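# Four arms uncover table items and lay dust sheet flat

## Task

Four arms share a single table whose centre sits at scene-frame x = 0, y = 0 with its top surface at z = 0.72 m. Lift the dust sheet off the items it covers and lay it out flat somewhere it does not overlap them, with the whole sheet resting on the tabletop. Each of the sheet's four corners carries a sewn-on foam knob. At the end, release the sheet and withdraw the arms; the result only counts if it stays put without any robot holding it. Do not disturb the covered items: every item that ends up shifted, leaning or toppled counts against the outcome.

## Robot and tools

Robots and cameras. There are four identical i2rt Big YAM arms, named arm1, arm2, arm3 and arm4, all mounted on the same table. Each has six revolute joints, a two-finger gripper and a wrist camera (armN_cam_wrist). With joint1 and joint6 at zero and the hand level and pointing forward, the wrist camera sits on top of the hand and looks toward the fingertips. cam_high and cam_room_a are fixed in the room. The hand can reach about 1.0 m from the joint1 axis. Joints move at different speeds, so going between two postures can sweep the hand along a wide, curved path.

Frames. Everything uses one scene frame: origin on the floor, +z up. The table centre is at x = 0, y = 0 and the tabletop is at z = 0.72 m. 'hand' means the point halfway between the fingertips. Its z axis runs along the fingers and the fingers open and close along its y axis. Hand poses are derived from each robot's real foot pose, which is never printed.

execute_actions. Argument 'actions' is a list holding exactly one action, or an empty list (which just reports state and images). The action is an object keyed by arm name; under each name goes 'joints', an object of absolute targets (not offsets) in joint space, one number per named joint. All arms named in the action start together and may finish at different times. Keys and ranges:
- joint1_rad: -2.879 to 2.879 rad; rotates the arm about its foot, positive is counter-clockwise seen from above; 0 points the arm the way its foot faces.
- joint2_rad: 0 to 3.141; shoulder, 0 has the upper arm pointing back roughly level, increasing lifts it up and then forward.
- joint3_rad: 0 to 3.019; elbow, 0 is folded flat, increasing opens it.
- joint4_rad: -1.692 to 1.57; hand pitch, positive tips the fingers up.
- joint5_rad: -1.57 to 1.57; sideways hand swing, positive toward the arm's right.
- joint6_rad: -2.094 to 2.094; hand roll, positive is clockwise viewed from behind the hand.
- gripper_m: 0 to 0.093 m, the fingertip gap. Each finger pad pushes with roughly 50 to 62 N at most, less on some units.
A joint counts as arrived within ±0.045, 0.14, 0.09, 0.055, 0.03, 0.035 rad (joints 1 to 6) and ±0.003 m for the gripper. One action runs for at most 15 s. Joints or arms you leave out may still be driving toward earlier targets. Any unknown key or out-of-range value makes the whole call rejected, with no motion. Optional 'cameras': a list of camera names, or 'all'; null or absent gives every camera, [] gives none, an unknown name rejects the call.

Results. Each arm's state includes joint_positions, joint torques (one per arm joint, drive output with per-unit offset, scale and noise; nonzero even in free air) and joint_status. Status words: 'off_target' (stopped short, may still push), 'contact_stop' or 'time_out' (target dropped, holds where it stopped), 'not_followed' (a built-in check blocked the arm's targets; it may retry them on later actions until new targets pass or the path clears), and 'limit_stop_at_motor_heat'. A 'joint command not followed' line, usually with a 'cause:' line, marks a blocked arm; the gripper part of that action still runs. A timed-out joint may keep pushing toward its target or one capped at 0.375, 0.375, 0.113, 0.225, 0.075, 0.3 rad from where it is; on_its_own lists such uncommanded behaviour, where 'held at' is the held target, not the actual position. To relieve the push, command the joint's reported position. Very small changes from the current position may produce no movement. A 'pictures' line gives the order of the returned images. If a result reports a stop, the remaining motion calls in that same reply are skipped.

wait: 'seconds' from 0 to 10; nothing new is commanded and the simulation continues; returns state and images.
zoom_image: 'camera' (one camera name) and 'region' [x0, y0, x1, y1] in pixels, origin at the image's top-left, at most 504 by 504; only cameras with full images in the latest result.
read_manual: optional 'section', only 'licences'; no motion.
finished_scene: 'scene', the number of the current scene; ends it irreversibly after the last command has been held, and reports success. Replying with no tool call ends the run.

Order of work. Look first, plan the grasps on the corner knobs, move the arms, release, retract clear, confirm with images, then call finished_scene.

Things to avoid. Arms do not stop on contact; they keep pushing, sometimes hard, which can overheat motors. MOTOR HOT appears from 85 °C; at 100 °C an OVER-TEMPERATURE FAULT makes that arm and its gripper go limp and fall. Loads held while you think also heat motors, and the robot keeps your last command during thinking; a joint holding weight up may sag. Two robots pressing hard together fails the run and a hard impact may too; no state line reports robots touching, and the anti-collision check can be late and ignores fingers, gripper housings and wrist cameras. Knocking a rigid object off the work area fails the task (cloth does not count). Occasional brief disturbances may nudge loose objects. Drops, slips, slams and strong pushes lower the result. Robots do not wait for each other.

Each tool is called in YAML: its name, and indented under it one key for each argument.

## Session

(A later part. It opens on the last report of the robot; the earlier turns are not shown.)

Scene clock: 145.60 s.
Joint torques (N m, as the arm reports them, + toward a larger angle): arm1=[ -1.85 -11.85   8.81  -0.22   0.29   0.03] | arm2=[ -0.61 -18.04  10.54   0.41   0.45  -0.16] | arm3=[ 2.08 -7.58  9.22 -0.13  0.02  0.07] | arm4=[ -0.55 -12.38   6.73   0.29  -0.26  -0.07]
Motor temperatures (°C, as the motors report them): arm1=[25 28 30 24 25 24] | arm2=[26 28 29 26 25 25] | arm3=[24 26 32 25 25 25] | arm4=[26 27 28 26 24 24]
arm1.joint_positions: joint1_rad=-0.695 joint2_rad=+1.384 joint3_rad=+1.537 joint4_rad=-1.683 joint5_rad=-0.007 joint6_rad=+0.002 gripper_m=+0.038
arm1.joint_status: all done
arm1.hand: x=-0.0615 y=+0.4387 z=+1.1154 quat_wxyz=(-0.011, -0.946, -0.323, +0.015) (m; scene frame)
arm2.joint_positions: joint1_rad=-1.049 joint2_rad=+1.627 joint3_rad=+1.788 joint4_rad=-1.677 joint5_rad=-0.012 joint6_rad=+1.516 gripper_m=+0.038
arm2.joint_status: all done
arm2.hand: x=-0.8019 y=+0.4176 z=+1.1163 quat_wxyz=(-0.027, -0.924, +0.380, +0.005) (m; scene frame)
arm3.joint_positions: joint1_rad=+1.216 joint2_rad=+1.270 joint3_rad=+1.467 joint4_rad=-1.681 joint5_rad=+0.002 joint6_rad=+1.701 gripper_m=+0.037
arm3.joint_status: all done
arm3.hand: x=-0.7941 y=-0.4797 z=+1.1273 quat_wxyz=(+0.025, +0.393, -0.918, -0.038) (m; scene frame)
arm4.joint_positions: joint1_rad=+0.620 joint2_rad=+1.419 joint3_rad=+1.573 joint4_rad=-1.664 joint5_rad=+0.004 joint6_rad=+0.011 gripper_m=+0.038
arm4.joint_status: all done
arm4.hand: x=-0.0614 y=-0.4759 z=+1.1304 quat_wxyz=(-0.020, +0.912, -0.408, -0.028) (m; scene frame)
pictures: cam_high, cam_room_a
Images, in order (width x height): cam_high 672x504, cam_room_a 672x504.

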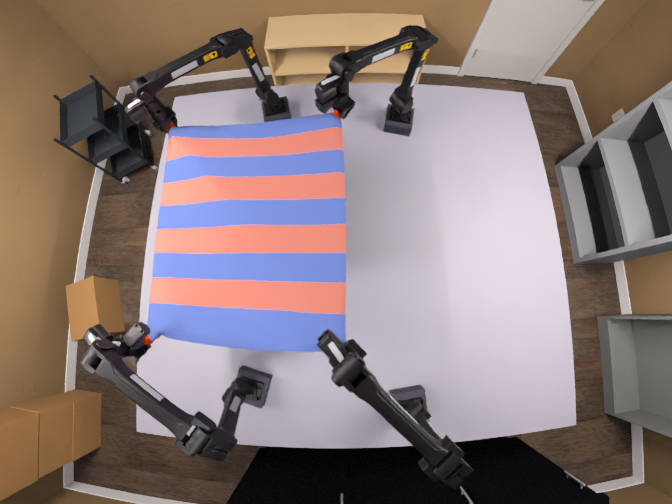

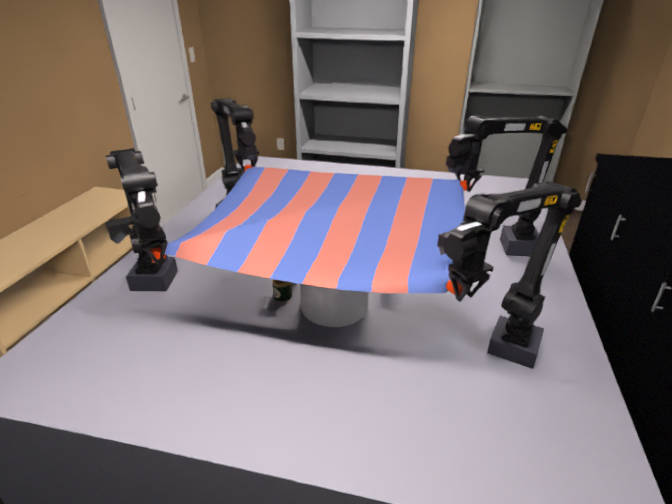

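execute_actions:
  actions:
    - {"arm1":{"joints":{"joint1_rad":-0.21,"joint2_rad":1.06,"joint3_rad":1.28,"joint6_rad":0.35}},"arm2":{"joints":{"joint1_rad":-0.68,"joint2_rad":1.31,"joint3_rad":1.475,"joint6_rad":1.88}},"arm3":{"joints":{"joint1_rad":0.69,"joint2_rad":0.975,"joint3_rad":1.23,"joint6_rad":1.19}},"arm4":{"joints":{"joint1_rad":0.137,"joint2_rad":1.165,"joint3_rad":1.357,"joint6_rad":-0.54}}}
  cameras: ["cam_high"]

execute_actions:
  actions:
    - {"arm1":{"joints":{"joint1_rad":0.507,"joint2_rad":1.025,"joint3_rad":1.26,"joint6_rad":1.07}},"arm2":{"joints":{"joint1_rad":-0.135,"joint2_rad":1.19,"joint3_rad":1.376,"joint6_rad":2.09}},"arm3":{"joints":{"joint1_rad":-0.12,"joint6_rad":0.38}},"arm4":{"joints":{"joint1_rad":-0.467,"joint2_rad":1.19,"joint3_rad":1.376,"joint6_rad":-1.14}}}
  cameras: ["cam_high"]

execute_actions:
  actions:
    - {"arm1":{"joints":{"joint1_rad":1.035,"joint2_rad":1.295,"joint3_rad":1.465,"joint6_rad":1.59}},"arm2":{"joints":{"joint1_rad":0.375,"joint2_rad":1.37,"joint3_rad":1.535}},"arm3":{"joints":{"joint1_rad":-0.624,"joint2_rad":1.295,"joint3_rad":1.465,"joint6_rad":-0.12}},"arm4":{"joints":{"joint1_rad":-0.894,"joint2_rad":1.48,"joint3_rad":1.64,"joint6_rad":-1.57}}}
  cameras: ["cam_high"]

execute_actions:
  actions:
    - {"arm1":{"joints":{"joint1_rad":1.29,"joint2_rad":1.69,"joint3_rad":1.89,"joint6_rad":1.85}},"arm2":{"joints":{"joint1_rad":0.688,"joint2_rad":1.69,"joint3_rad":1.89}},"arm3":{"joints":{"joint1_rad":-0.85,"joint2_rad":1.72,"joint3_rad":1.93,"joint6_rad":-0.35}},"arm4":{"joints":{"joint1_rad":-1.127,"joint2_rad":1.89,"joint3_rad":2.17,"joint6_rad":-1.8}}}
  cameras: ["cam_high","cam_room_a"]

Scene clock: 171.10 s.
Joint torques (N m, as the arm reports them, + toward a larger angle): arm1=[ 0.93 -4.36  9.12 -0.25  0.07  0.06] | arm2=[-0.33 -8.71 10.22  0.43  0.3   0.1 ] | arm3=[ 2.03 -3.64  9.08  0.24 -0.01 -0.09] | arm4=[-1.63 -7.    7.03  0.29 -0.16 -0.14]
Motor temperatures (°C, as the motors report them): arm1=[25 28 30 24 25 24] | arm2=[26 28 29 26 25 25] | arm3=[24 26 32 25 25 25] | arm4=[26 27 28 26 24 24]
arm1.joint_positions: joint1_rad=-0.223 joint2_rad=+1.045 joint3_rad=+1.295 joint4_rad=-1.681 joint5_rad=-0.001 joint6_rad=+0.344 gripper_m=+0.038
arm1.joint_status: all done
arm1.hand: x=+0.1329 y=+0.4216 z=+1.1320 quat_wxyz=(-0.048, -0.921, -0.383, +0.048) (m; scene frame)
arm2.joint_positions: joint1_rad=-0.667 joint2_rad=+1.297 joint3_rad=+1.482 joint4_rad=-1.677 joint5_rad=-0.008 joint6_rad=+1.867 gripper_m=+0.038
arm2.joint_status: all done
arm2.hand: x=-0.5966 y=+0.4135 z=+1.1348 quat_wxyz=(-0.040, -0.930, +0.366, -0.002) (m; scene frame)
arm3.joint_positions: joint1_rad=+0.691 joint2_rad=+0.965 joint3_rad=+1.230 joint4_rad=-1.681 joint5_rad=+0.002 joint6_rad=+1.202 gripper_m=+0.037
arm3.joint_status: all done
arm3.hand: x=-0.6031 y=-0.4527 z=+1.1217 quat_wxyz=(+0.004, +0.380, -0.922, -0.077) (m; scene frame)
arm4.joint_positions: joint1_rad=+0.147 joint2_rad=+1.163 joint3_rad=+1.365 joint4_rad=-1.662 joint5_rad=+0.000 joint6_rad=-0.521 gripper_m=+0.038
arm4.joint_status: all done
arm4.hand: x=+0.1358 y=-0.4660 z=+1.1404 quat_wxyz=(-0.050, +0.923, -0.381, -0.034) (m; scene frame)
pictures: cam_high
Images, in order (width x height): cam_high 672x504.

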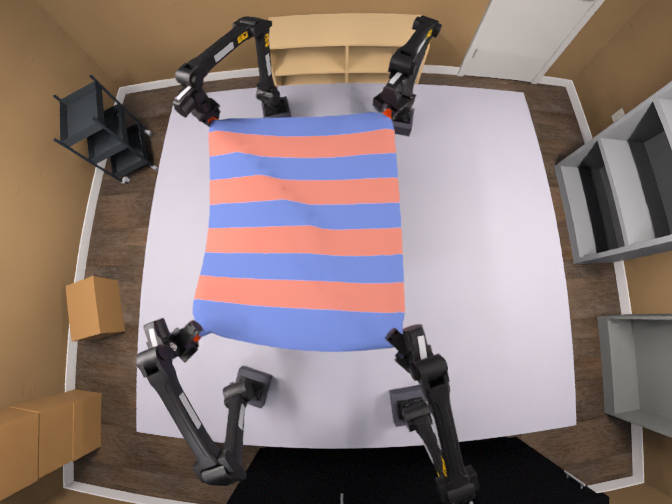

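Scene clock: 172.87 s.
Joint torques (N m, as the arm reports them, + toward a larger angle): arm1=[ 0.55 -6.46  9.36 -0.21 -0.04  0.06] | arm2=[ 0.39 -9.   10.76  0.38  0.21  0.07] | arm3=[ 2.23 -3.97  9.07  0.03 -0.06 -0.04] | arm4=[-1.8  -7.77  8.23  0.19 -0.09 -0.14]
Motor temperatures (°C, as the motors report them): arm1=[25 28 30 24 25 24] | arm2=[26 28 29 26 25 25] | arm3=[24 26 32 25 25 25] | arm4=[26 27 28 26 24 24]
arm1.joint_positions: joint1_rad=+0.491 joint2_rad=+1.045 joint3_rad=+1.273 joint4_rad=-1.681 joint5_rad=+0.002 joint6_rad=+1.068 gripper_m=+0.038
arm1.joint_status: all done
arm1.hand: x=+0.3370 y=+0.4080 z=+1.1247 quat_wxyz=(-0.060, -0.923, -0.379, +0.004) (m; scene frame)
arm2.joint_positions: joint1_rad=-0.131 joint2_rad=+1.200 joint3_rad=+1.377 joint4_rad=-1.677 joint5_rad=-0.006 joint6_rad=+2.077 gripper_m=+0.038
arm2.joint_status: all done
joint sent to its limit — the command would take arm2.joint6_rad past its upper limit, so that joint was sent only as far as its limit.
arm2.hand: x=-0.4027 y=+0.4150 z=+1.1265 quat_wxyz=(-0.033, -0.977, +0.210, -0.014) (m; scene frame)
arm3.joint_positions: joint1_rad=-0.119 joint2_rad=+0.967 joint3_rad=+1.230 joint4_rad=-1.681 joint5_rad=+0.002 joint6_rad=+0.390 gripper_m=+0.037
arm3.joint_status: all done
arm3.hand: x=-0.3915 y=-0.4508 z=+1.1199 quat_wxyz=(-0.052, +0.382, -0.921, -0.053) (m; scene frame)
arm4.joint_positions: joint1_rad=-0.454 joint2_rad=+1.194 joint3_rad=+1.365 joint4_rad=-1.662 joint5_rad=-0.003 joint6_rad=-1.122 gripper_m=+0.038
arm4.joint_status: all done
arm4.hand: x=+0.3357 y=-0.4666 z=+1.1312 quat_wxyz=(-0.045, +0.924, -0.381, -0.004) (m; scene frame)
pictures: cam_high
Images, in order (width x height): cam_high 672x504.

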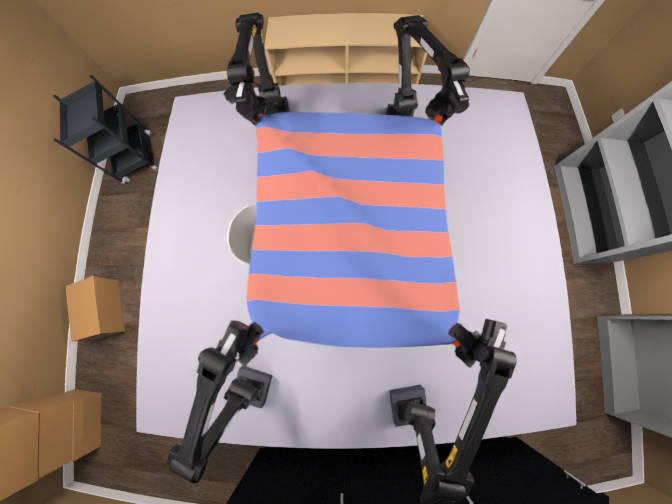

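Scene clock: 174.40 s.
Joint torques (N m, as the arm reports them, + toward a larger angle): arm1=[ -0.08 -10.6   14.57  -0.29   0.     0.03] | arm2=[  0.48 -12.21  13.95   0.26   0.08   0.  ] | arm3=[  1.89 -10.12  12.8    0.01   0.03   0.05] | arm4=[ -1.35 -13.27  11.57   0.15   0.24  -0.2 ]
Motor temperatures (°C, as the motors report them): arm1=[25 28 30 24 25 24] | arm2=[26 28 29 26 25 25] | arm3=[24 26 32 25 25 25] | arm4=[26 27 28 26 24 24]
arm1.joint_positions: joint1_rad=+1.029 joint2_rad=+1.307 joint3_rad=+1.408 joint4_rad=-1.686 joint5_rad=+0.003 joint6_rad=+1.586 gripper_m=+0.038
arm1.joint_status: all done
arm1.hand: x=+0.5232 y=+0.4372 z=+1.0984 quat_wxyz=(+0.005, -0.921, -0.389, +0.001) (m; scene frame)
arm2.joint_positions: joint1_rad=+0.378 joint2_rad=+1.377 joint3_rad=+1.497 joint4_rad=-1.677 joint5_rad=-0.001 joint6_rad=+2.085 gripper_m=+0.038
arm2.joint_status: all done
arm2.hand: x=-0.2093 y=+0.4244 z=+1.1120 quat_wxyz=(-0.006, -0.999, -0.038, -0.005) (m; scene frame)
arm3.joint_positions: joint1_rad=-0.625 joint2_rad=+1.311 joint3_rad=+1.420 joint4_rad=-1.683 joint5_rad=-0.001 joint6_rad=-0.112 gripper_m=+0.037
arm3.joint_status: all done
arm3.hand: x=-0.2062 y=-0.4698 z=+1.0911 quat_wxyz=(+0.005, +0.381, -0.925, +0.000) (m; scene frame)
arm4.joint_positions: joint1_rad=-0.886 joint2_rad=+1.503 joint3_rad=+1.578 joint4_rad=-1.667 joint5_rad=-0.012 joint6_rad=-1.546 gripper_m=+0.038
arm4.joint_status: all done
arm4.hand: x=+0.5276 y=-0.4714 z=+1.1002 quat_wxyz=(+0.002, +0.923, -0.385, -0.010) (m; scene frame)
pictures: cam_high
Images, in order (width x height): cam_high 672x504.

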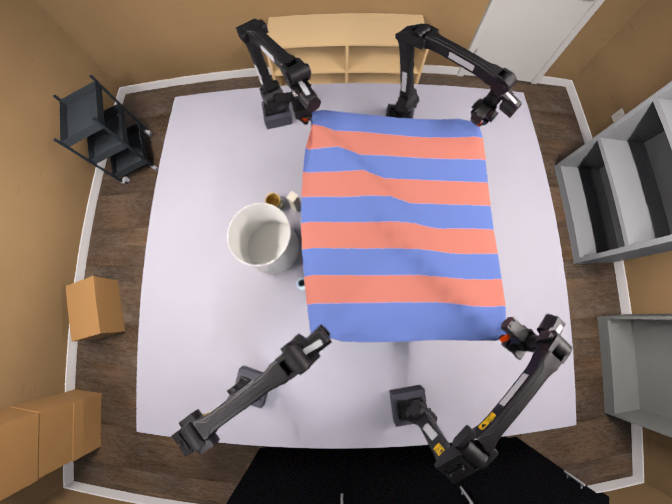

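Scene clock: 175.80 s.
Joint torques (N m, as the arm reports them, + toward a larger angle): arm1=[ -0.92 -17.1   15.54  -0.26  -0.05   0.01] | arm2=[  1.3  -19.36  13.88  -0.26  -0.24   0.  ] | arm3=[  1.54 -17.44  12.81   0.03   0.17  -0.03] | arm4=[ -2.55 -18.85  11.73   0.37   0.3   -0.17]
Motor temperatures (°C, as the motors report them): arm1=[25 28 30 24 25 24] | arm2=[26 28 30 26 25 25] | arm3=[24 26 32 25 25 25] | arm4=[26 27 28 26 24 24]
arm1.joint_positions: joint1_rad=+1.291 joint2_rad=+1.694 joint3_rad=+1.824 joint4_rad=-1.688 joint5_rad=+0.004 joint6_rad=+1.849 gripper_m=+0.038
arm1.joint_status: all done
arm1.hand: x=+0.7136 y=+0.4418 z=+1.0951 quat_wxyz=(-0.008, -0.921, -0.388, -0.006) (m; scene frame)
arm2.joint_positions: joint1_rad=+0.682 joint2_rad=+1.704 joint3_rad=+1.854 joint4_rad=-1.663 joint5_rad=+0.008 joint6_rad=+2.085 gripper_m=+0.038
arm2.joint_status: all done
arm2.hand: x=-0.0177 y=+0.4214 z=+1.1061 quat_wxyz=(-0.025, -0.982, -0.189, -0.017) (m; scene frame)
arm3.joint_positions: joint1_rad=-0.845 joint2_rad=+1.739 joint3_rad=+1.886 joint4_rad=-1.683 joint5_rad=-0.005 joint6_rad=-0.340 gripper_m=+0.037
arm3.joint_status: all done
arm3.hand: x=-0.0112 y=-0.4640 z=+1.0829 quat_wxyz=(-0.014, +0.385, -0.923, -0.004) (m; scene frame)
arm4.joint_positions: joint1_rad=-1.103 joint2_rad=+1.911 joint3_rad=+2.107 joint4_rad=-1.667 joint5_rad=-0.014 joint6_rad=-1.778 gripper_m=+0.038
arm4.joint_status: all done
arm4.hand: x=+0.7314 y=-0.4486 z=+1.0993 quat_wxyz=(-0.050, +0.924, -0.377, +0.021) (m; scene frame)
pictures: cam_high, cam_room_a
Images, in order (width x height): cam_high 672x504, cam_room_a 672x504.

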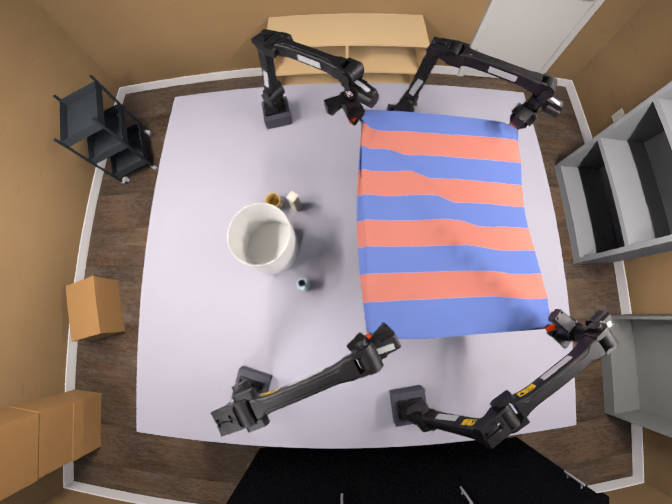

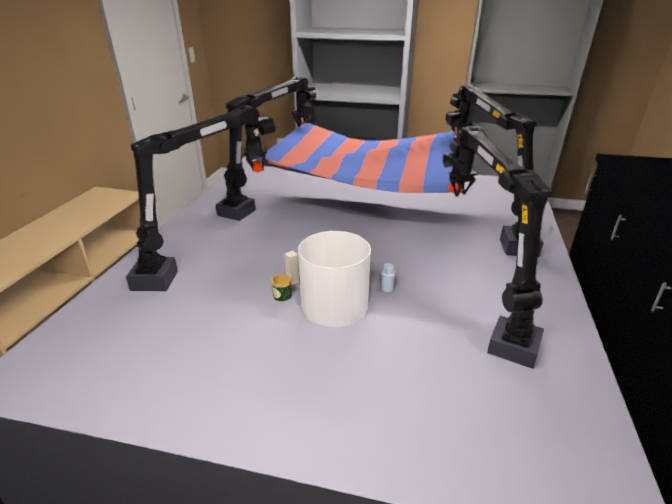

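execute_actions:
  actions:
    - {"arm1":{"joints":{"joint1_rad":1.316,"joint2_rad":1.85,"joint3_rad":1.5,"joint4_rad":-1.22}},"arm2":{"joints":{"joint1_rad":0.73,"joint2_rad":1.87,"joint3_rad":1.54,"joint4_rad":-1.24}},"arm3":{"joints":{"joint2_rad":1.87,"joint3_rad":1.55,"joint4_rad":-1.24}},"arm4":{"joints":{"joint1_rad":-1.13,"joint2_rad":2.0,"joint3_rad":1.78,"joint4_rad":-1.35}}}
  cameras: []

execute_actions:
  actions:
    - {"arm1":{"joints":{"joint2_rad":1.98,"joint3_rad":1.28,"joint4_rad":-0.865}},"arm2":{"joints":{"joint2_rad":2.01,"joint3_rad":1.33,"joint4_rad":-0.885}},"arm3":{"joints":{"joint2_rad":2.01,"joint3_rad":1.34,"joint4_rad":-0.885}},"arm4":{"joints":{"joint2_rad":2.145,"joint3_rad":1.57,"joint4_rad":-0.99}}}
  cameras: ["cam_high","cam_room_a"]

Scene clock: 191.90 s.
Joint torques (N m, as the arm reports them, + toward a larger angle): arm1=[  1.99 -18.4   10.16   0.5   -0.08   0.03] | arm2=[  1.49 -22.05  10.41   0.62  -0.2    0.01] | arm3=[  1.89 -17.72   9.69   0.43   0.18  -0.01] | arm4=[ -2.54 -20.6    8.04   1.09   0.17  -0.16]
Motor temperatures (°C, as the motors report them): arm1=[25 29 34 24 25 24] | arm2=[26 28 31 26 25 25] | arm3=[24 28 34 25 25 25] | arm4=[26 28 31 26 24 24]
arm1.joint_positions: joint1_rad=+1.293 joint2_rad=+1.872 joint3_rad=+1.488 joint4_rad=-1.236 joint5_rad=+0.004 joint6_rad=+1.850 gripper_m=+0.038
arm1.joint_status: all done
arm1.hand: x=+0.7364 y=+0.4318 z=+0.8767 quat_wxyz=(+0.017, -0.921, -0.389, +0.014) (m; scene frame)
arm2.joint_positions: joint1_rad=+0.720 joint2_rad=+1.886 joint3_rad=+1.536 joint4_rad=-1.237 joint5_rad=+0.007 joint6_rad=+2.085 gripper_m=+0.038
arm2.joint_status: all done
arm2.hand: x=+0.0173 y=+0.4209 z=+0.8903 quat_wxyz=(+0.003, -0.978, -0.208, +0.007) (m; scene frame)
arm3.joint_positions: joint1_rad=-0.845 joint2_rad=+1.892 joint3_rad=+1.534 joint4_rad=-1.248 joint5_rad=-0.005 joint6_rad=-0.342 gripper_m=+0.037
arm3.joint_status: all done
arm3.hand: x=+0.0022 y=-0.4574 z=+0.8689 quat_wxyz=(+0.021, +0.386, -0.922, -0.002) (m; scene frame)
arm4.joint_positions: joint1_rad=-1.103 joint2_rad=+2.028 joint3_rad=+1.766 joint4_rad=-1.365 joint5_rad=-0.010 joint6_rad=-1.782 gripper_m=+0.038
arm4.joint_status: all done
arm4.hand: x=+0.7272 y=-0.4505 z=+0.9007 quat_wxyz=(+0.015, +0.926, -0.376, -0.021) (m; scene frame)
pictures: none
No camera images: the call's "cameras" was empty. Leave "cameras" out to get every camera's image.

Scene clock: 193.10 s.
Joint torques (N m, as the arm reports them, + toward a larger angle): arm1=[  1.61 -17.85   8.17   0.27  -0.03   0.02] | arm2=[  1.84 -20.02   7.67   0.73  -0.38   0.  ] | arm3=[  2.02 -16.14   7.14   0.37   0.22   0.01] | arm4=[ -2.72 -19.41   6.52   1.13   0.19  -0.14]
Motor temperatures (°C, as the motors report them): arm1=[25 29 33 24 25 24] | arm2=[26 28 31 26 25 25] | arm3=[24 28 34 25 25 25] | arm4=[26 28 31 26 24 24]
arm1.joint_positions: joint1_rad=+1.295 joint2_rad=+1.986 joint3_rad=+1.275 joint4_rad=-0.878 joint5_rad=+0.004 joint6_rad=+1.850 gripper_m=+0.038
arm1.joint_status: all done
arm1.hand: x=+0.7207 y=+0.4414 z=+0.7477 quat_wxyz=(+0.004, -0.921, -0.390, +0.004) (m; scene frame)
arm2.joint_positions: joint1_rad=+0.716 joint2_rad=+2.005 joint3_rad=+1.342 joint4_rad=-0.882 joint5_rad=+0.012 joint6_rad=+2.085 gripper_m=+0.038
arm2.joint_status: all done
arm2.hand: x=+0.0089 y=+0.4232 z=+0.7623 quat_wxyz=(-0.014, -0.979, -0.205, -0.005) (m; scene frame)
arm3.joint_positions: joint1_rad=-0.839 joint2_rad=+2.002 joint3_rad=+1.341 joint4_rad=-0.894 joint5_rad=-0.006 joint6_rad=-0.345 gripper_m=+0.037
arm3.joint_status: all done
arm3.hand: x=-0.0069 y=-0.4577 z=+0.7460 quat_wxyz=(-0.005, +0.390, -0.921, -0.004) (m; scene frame)
arm4.joint_positions: joint1_rad=-1.103 joint2_rad=+2.156 joint3_rad=+1.564 joint4_rad=-1.004 joint5_rad=-0.010 joint6_rad=-1.783 gripper_m=+0.037
arm4.joint_status: all done
arm4.hand: x=+0.7221 y=-0.4526 z=+0.7547 quat_wxyz=(+0.002, +0.927, -0.376, -0.012) (m; scene frame)
pictures: cam_high, cam_room_a
Images, in order (width x height): cam_high 672x504, cam_room_a 672x504.

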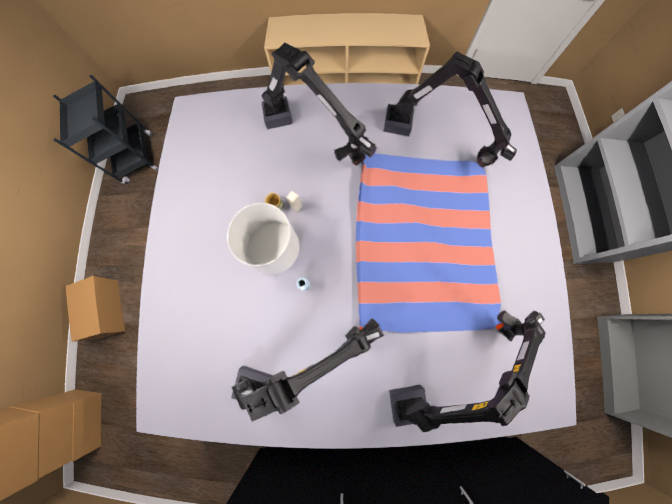

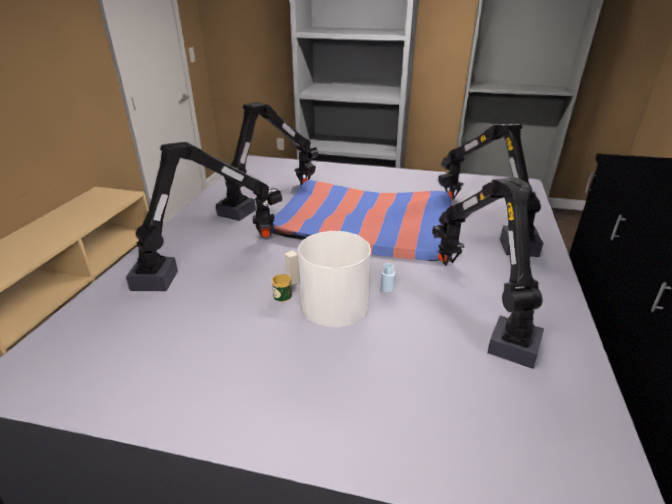

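execute_actions:
  actions:
    - {"arm1":{"joints":{"gripper_m":0.09}},"arm2":{"joints":{"gripper_m":0.09}},"arm3":{"joints":{"gripper_m":0.09}},"arm4":{"joints":{"gripper_m":0.09}}}
  cameras: []

execute_actions:
  actions:
    - {"arm1":{"joints":{"joint2_rad":1.0,"joint6_rad":0}},"arm2":{"joints":{"joint2_rad":1.0,"joint6_rad":0}},"arm3":{"joints":{"joint2_rad":1.0}},"arm4":{"joints":{"joint2_rad":1.0,"joint6_rad":0}}}
  cameras: ["cam_high","cam_room_a"]

Scene clock: 199.70 s.
Joint torques (N m, as the arm reports them, + toward a larger angle): arm1=[  1.46 -17.33   7.79   0.06   0.05   0.03] | arm2=[  1.58 -19.83   7.87   0.7   -0.09   0.  ] | arm3=[  1.74 -16.35   6.93   0.67   0.08   0.03] | arm4=[ -1.68 -19.51   6.49   1.11  -0.09  -0.08]
Motor temperatures (°C, as the motors report them): arm1=[25 29 32 24 25 24] | arm2=[26 29 30 26 25 25] | arm3=[24 28 33 25 25 25] | arm4=[26 28 30 26 24 24]
arm1.joint_positions: joint1_rad=+1.300 joint2_rad=+1.986 joint3_rad=+1.275 joint4_rad=-0.878 joint5_rad=+0.002 joint6_rad=+1.850 gripper_m=+0.090
arm1.joint_status: all done
arm1.hand: x=+0.7221 y=+0.4441 z=+0.7477 quat_wxyz=(+0.005, -0.920, -0.392, +0.003) (m; scene frame)
arm2.joint_positions: joint1_rad=+0.720 joint2_rad=+2.005 joint3_rad=+1.339 joint4_rad=-0.882 joint5_rad=+0.003 joint6_rad=+2.085 gripper_m=+0.090
arm2.joint_status: all done
arm2.hand: x=+0.0100 y=+0.4271 z=+0.7614 quat_wxyz=(-0.010, -0.978, -0.208, -0.008) (m; scene frame)
arm3.joint_positions: joint1_rad=-0.844 joint2_rad=+2.002 joint3_rad=+1.341 joint4_rad=-0.894 joint5_rad=-0.003 joint6_rad=-0.345 gripper_m=+0.090
arm3.joint_status: all done
arm3.hand: x=-0.0054 y=-0.4608 z=+0.7460 quat_wxyz=(-0.005, +0.388, -0.922, -0.002) (m; scene frame)
arm4.joint_positions: joint1_rad=-1.118 joint2_rad=+2.156 joint3_rad=+1.564 joint4_rad=-1.004 joint5_rad=-0.003 joint6_rad=-1.789 gripper_m=+0.090
arm4.joint_status: all done
arm4.hand: x=+0.7278 y=-0.4613 z=+0.7546 quat_wxyz=(+0.004, +0.925, -0.380, -0.009) (m; scene frame)
pictures: none
No camera images: the call's "cameras" was empty. Leave "cameras" out to get every camera's image.

Scene clock: 202.10 s.
Joint torques (N m, as the arm reports them, + toward a larger angle): arm1=[ 0.65 -3.98 11.76  1.71 -0.13 -0.06] | arm2=[ 1.54 -3.81 12.67  2.46 -0.14 -0.15] | arm3=[ 2.61 -4.69 11.08  1.9   0.09  0.04] | arm4=[-1.66 -4.52  8.1   2.8  -0.01  0.13]
Motor temperatures (°C, as the motors report them): arm1=[25 29 32 24 25 24] | arm2=[26 28 30 26 25 25] | arm3=[24 28 33 25 25 25] | arm4=[26 28 30 26 24 24]
arm1.joint_positions: joint1_rad=+1.300 joint2_rad=+0.981 joint3_rad=+1.275 joint4_rad=-0.874 joint5_rad=+0.002 joint6_rad=+0.009 gripper_m=+0.090
arm1.joint_status: all done
arm1.hand: x=+0.6453 y=+0.4827 z=+1.2517 quat_wxyz=(-0.465, -0.216, -0.851, +0.112) (m; scene frame)
arm2.joint_positions: joint1_rad=+0.720 joint2_rad=+0.982 joint3_rad=+1.322 joint4_rad=-0.882 joint5_rad=+0.002 joint6_rad=+0.015 gripper_m=+0.090
arm2.joint_status: all done
arm2.hand: x=-0.0794 y=+0.4931 z=+1.2807 quat_wxyz=(-0.469, -0.280, -0.824, +0.152) (m; scene frame)
arm3.joint_positions: joint1_rad=-0.844 joint2_rad=+0.987 joint3_rad=+1.325 joint4_rad=-0.894 joint5_rad=-0.003 joint6_rad=-0.345 gripper_m=+0.090
arm3.joint_status: all done
arm3.hand: x=-0.0995 y=-0.5069 z=+1.2617 quat_wxyz=(-0.482, +0.340, -0.807, -0.027) (m; scene frame)
arm4.joint_positions: joint1_rad=-1.118 joint2_rad=+0.999 joint3_rad=+1.564 joint4_rad=-1.001 joint5_rad=-0.003 joint6_rad=-0.011 gripper_m=+0.090
arm4.joint_status: all done
arm4.hand: x=+0.5755 y=-0.5650 z=+1.3898 quat_wxyz=(-0.519, +0.241, -0.806, -0.154) (m; scene frame)
pictures: cam_high, cam_room_a
Images, in order (width x height): cam_high 672x504, cam_room_a 672x504.

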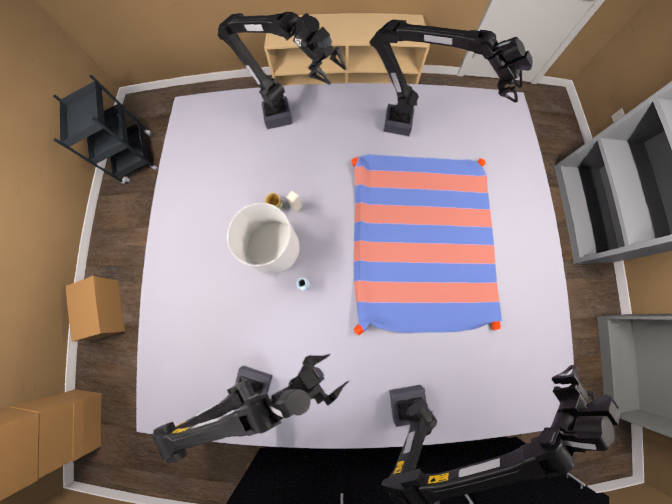

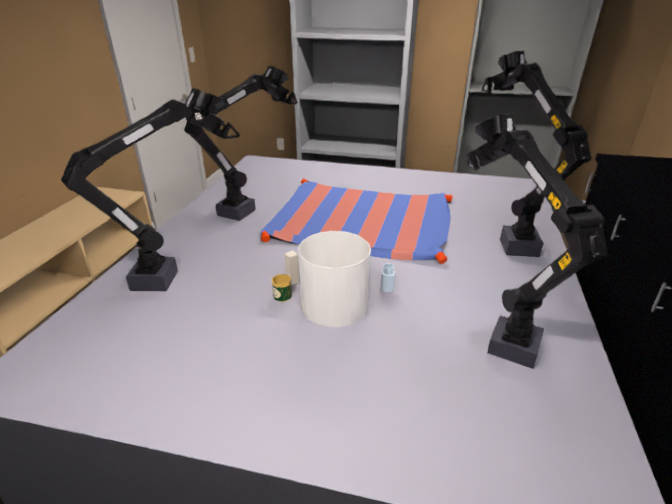

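finished_scene:
  scene: 1

The scene is finished: the task was done.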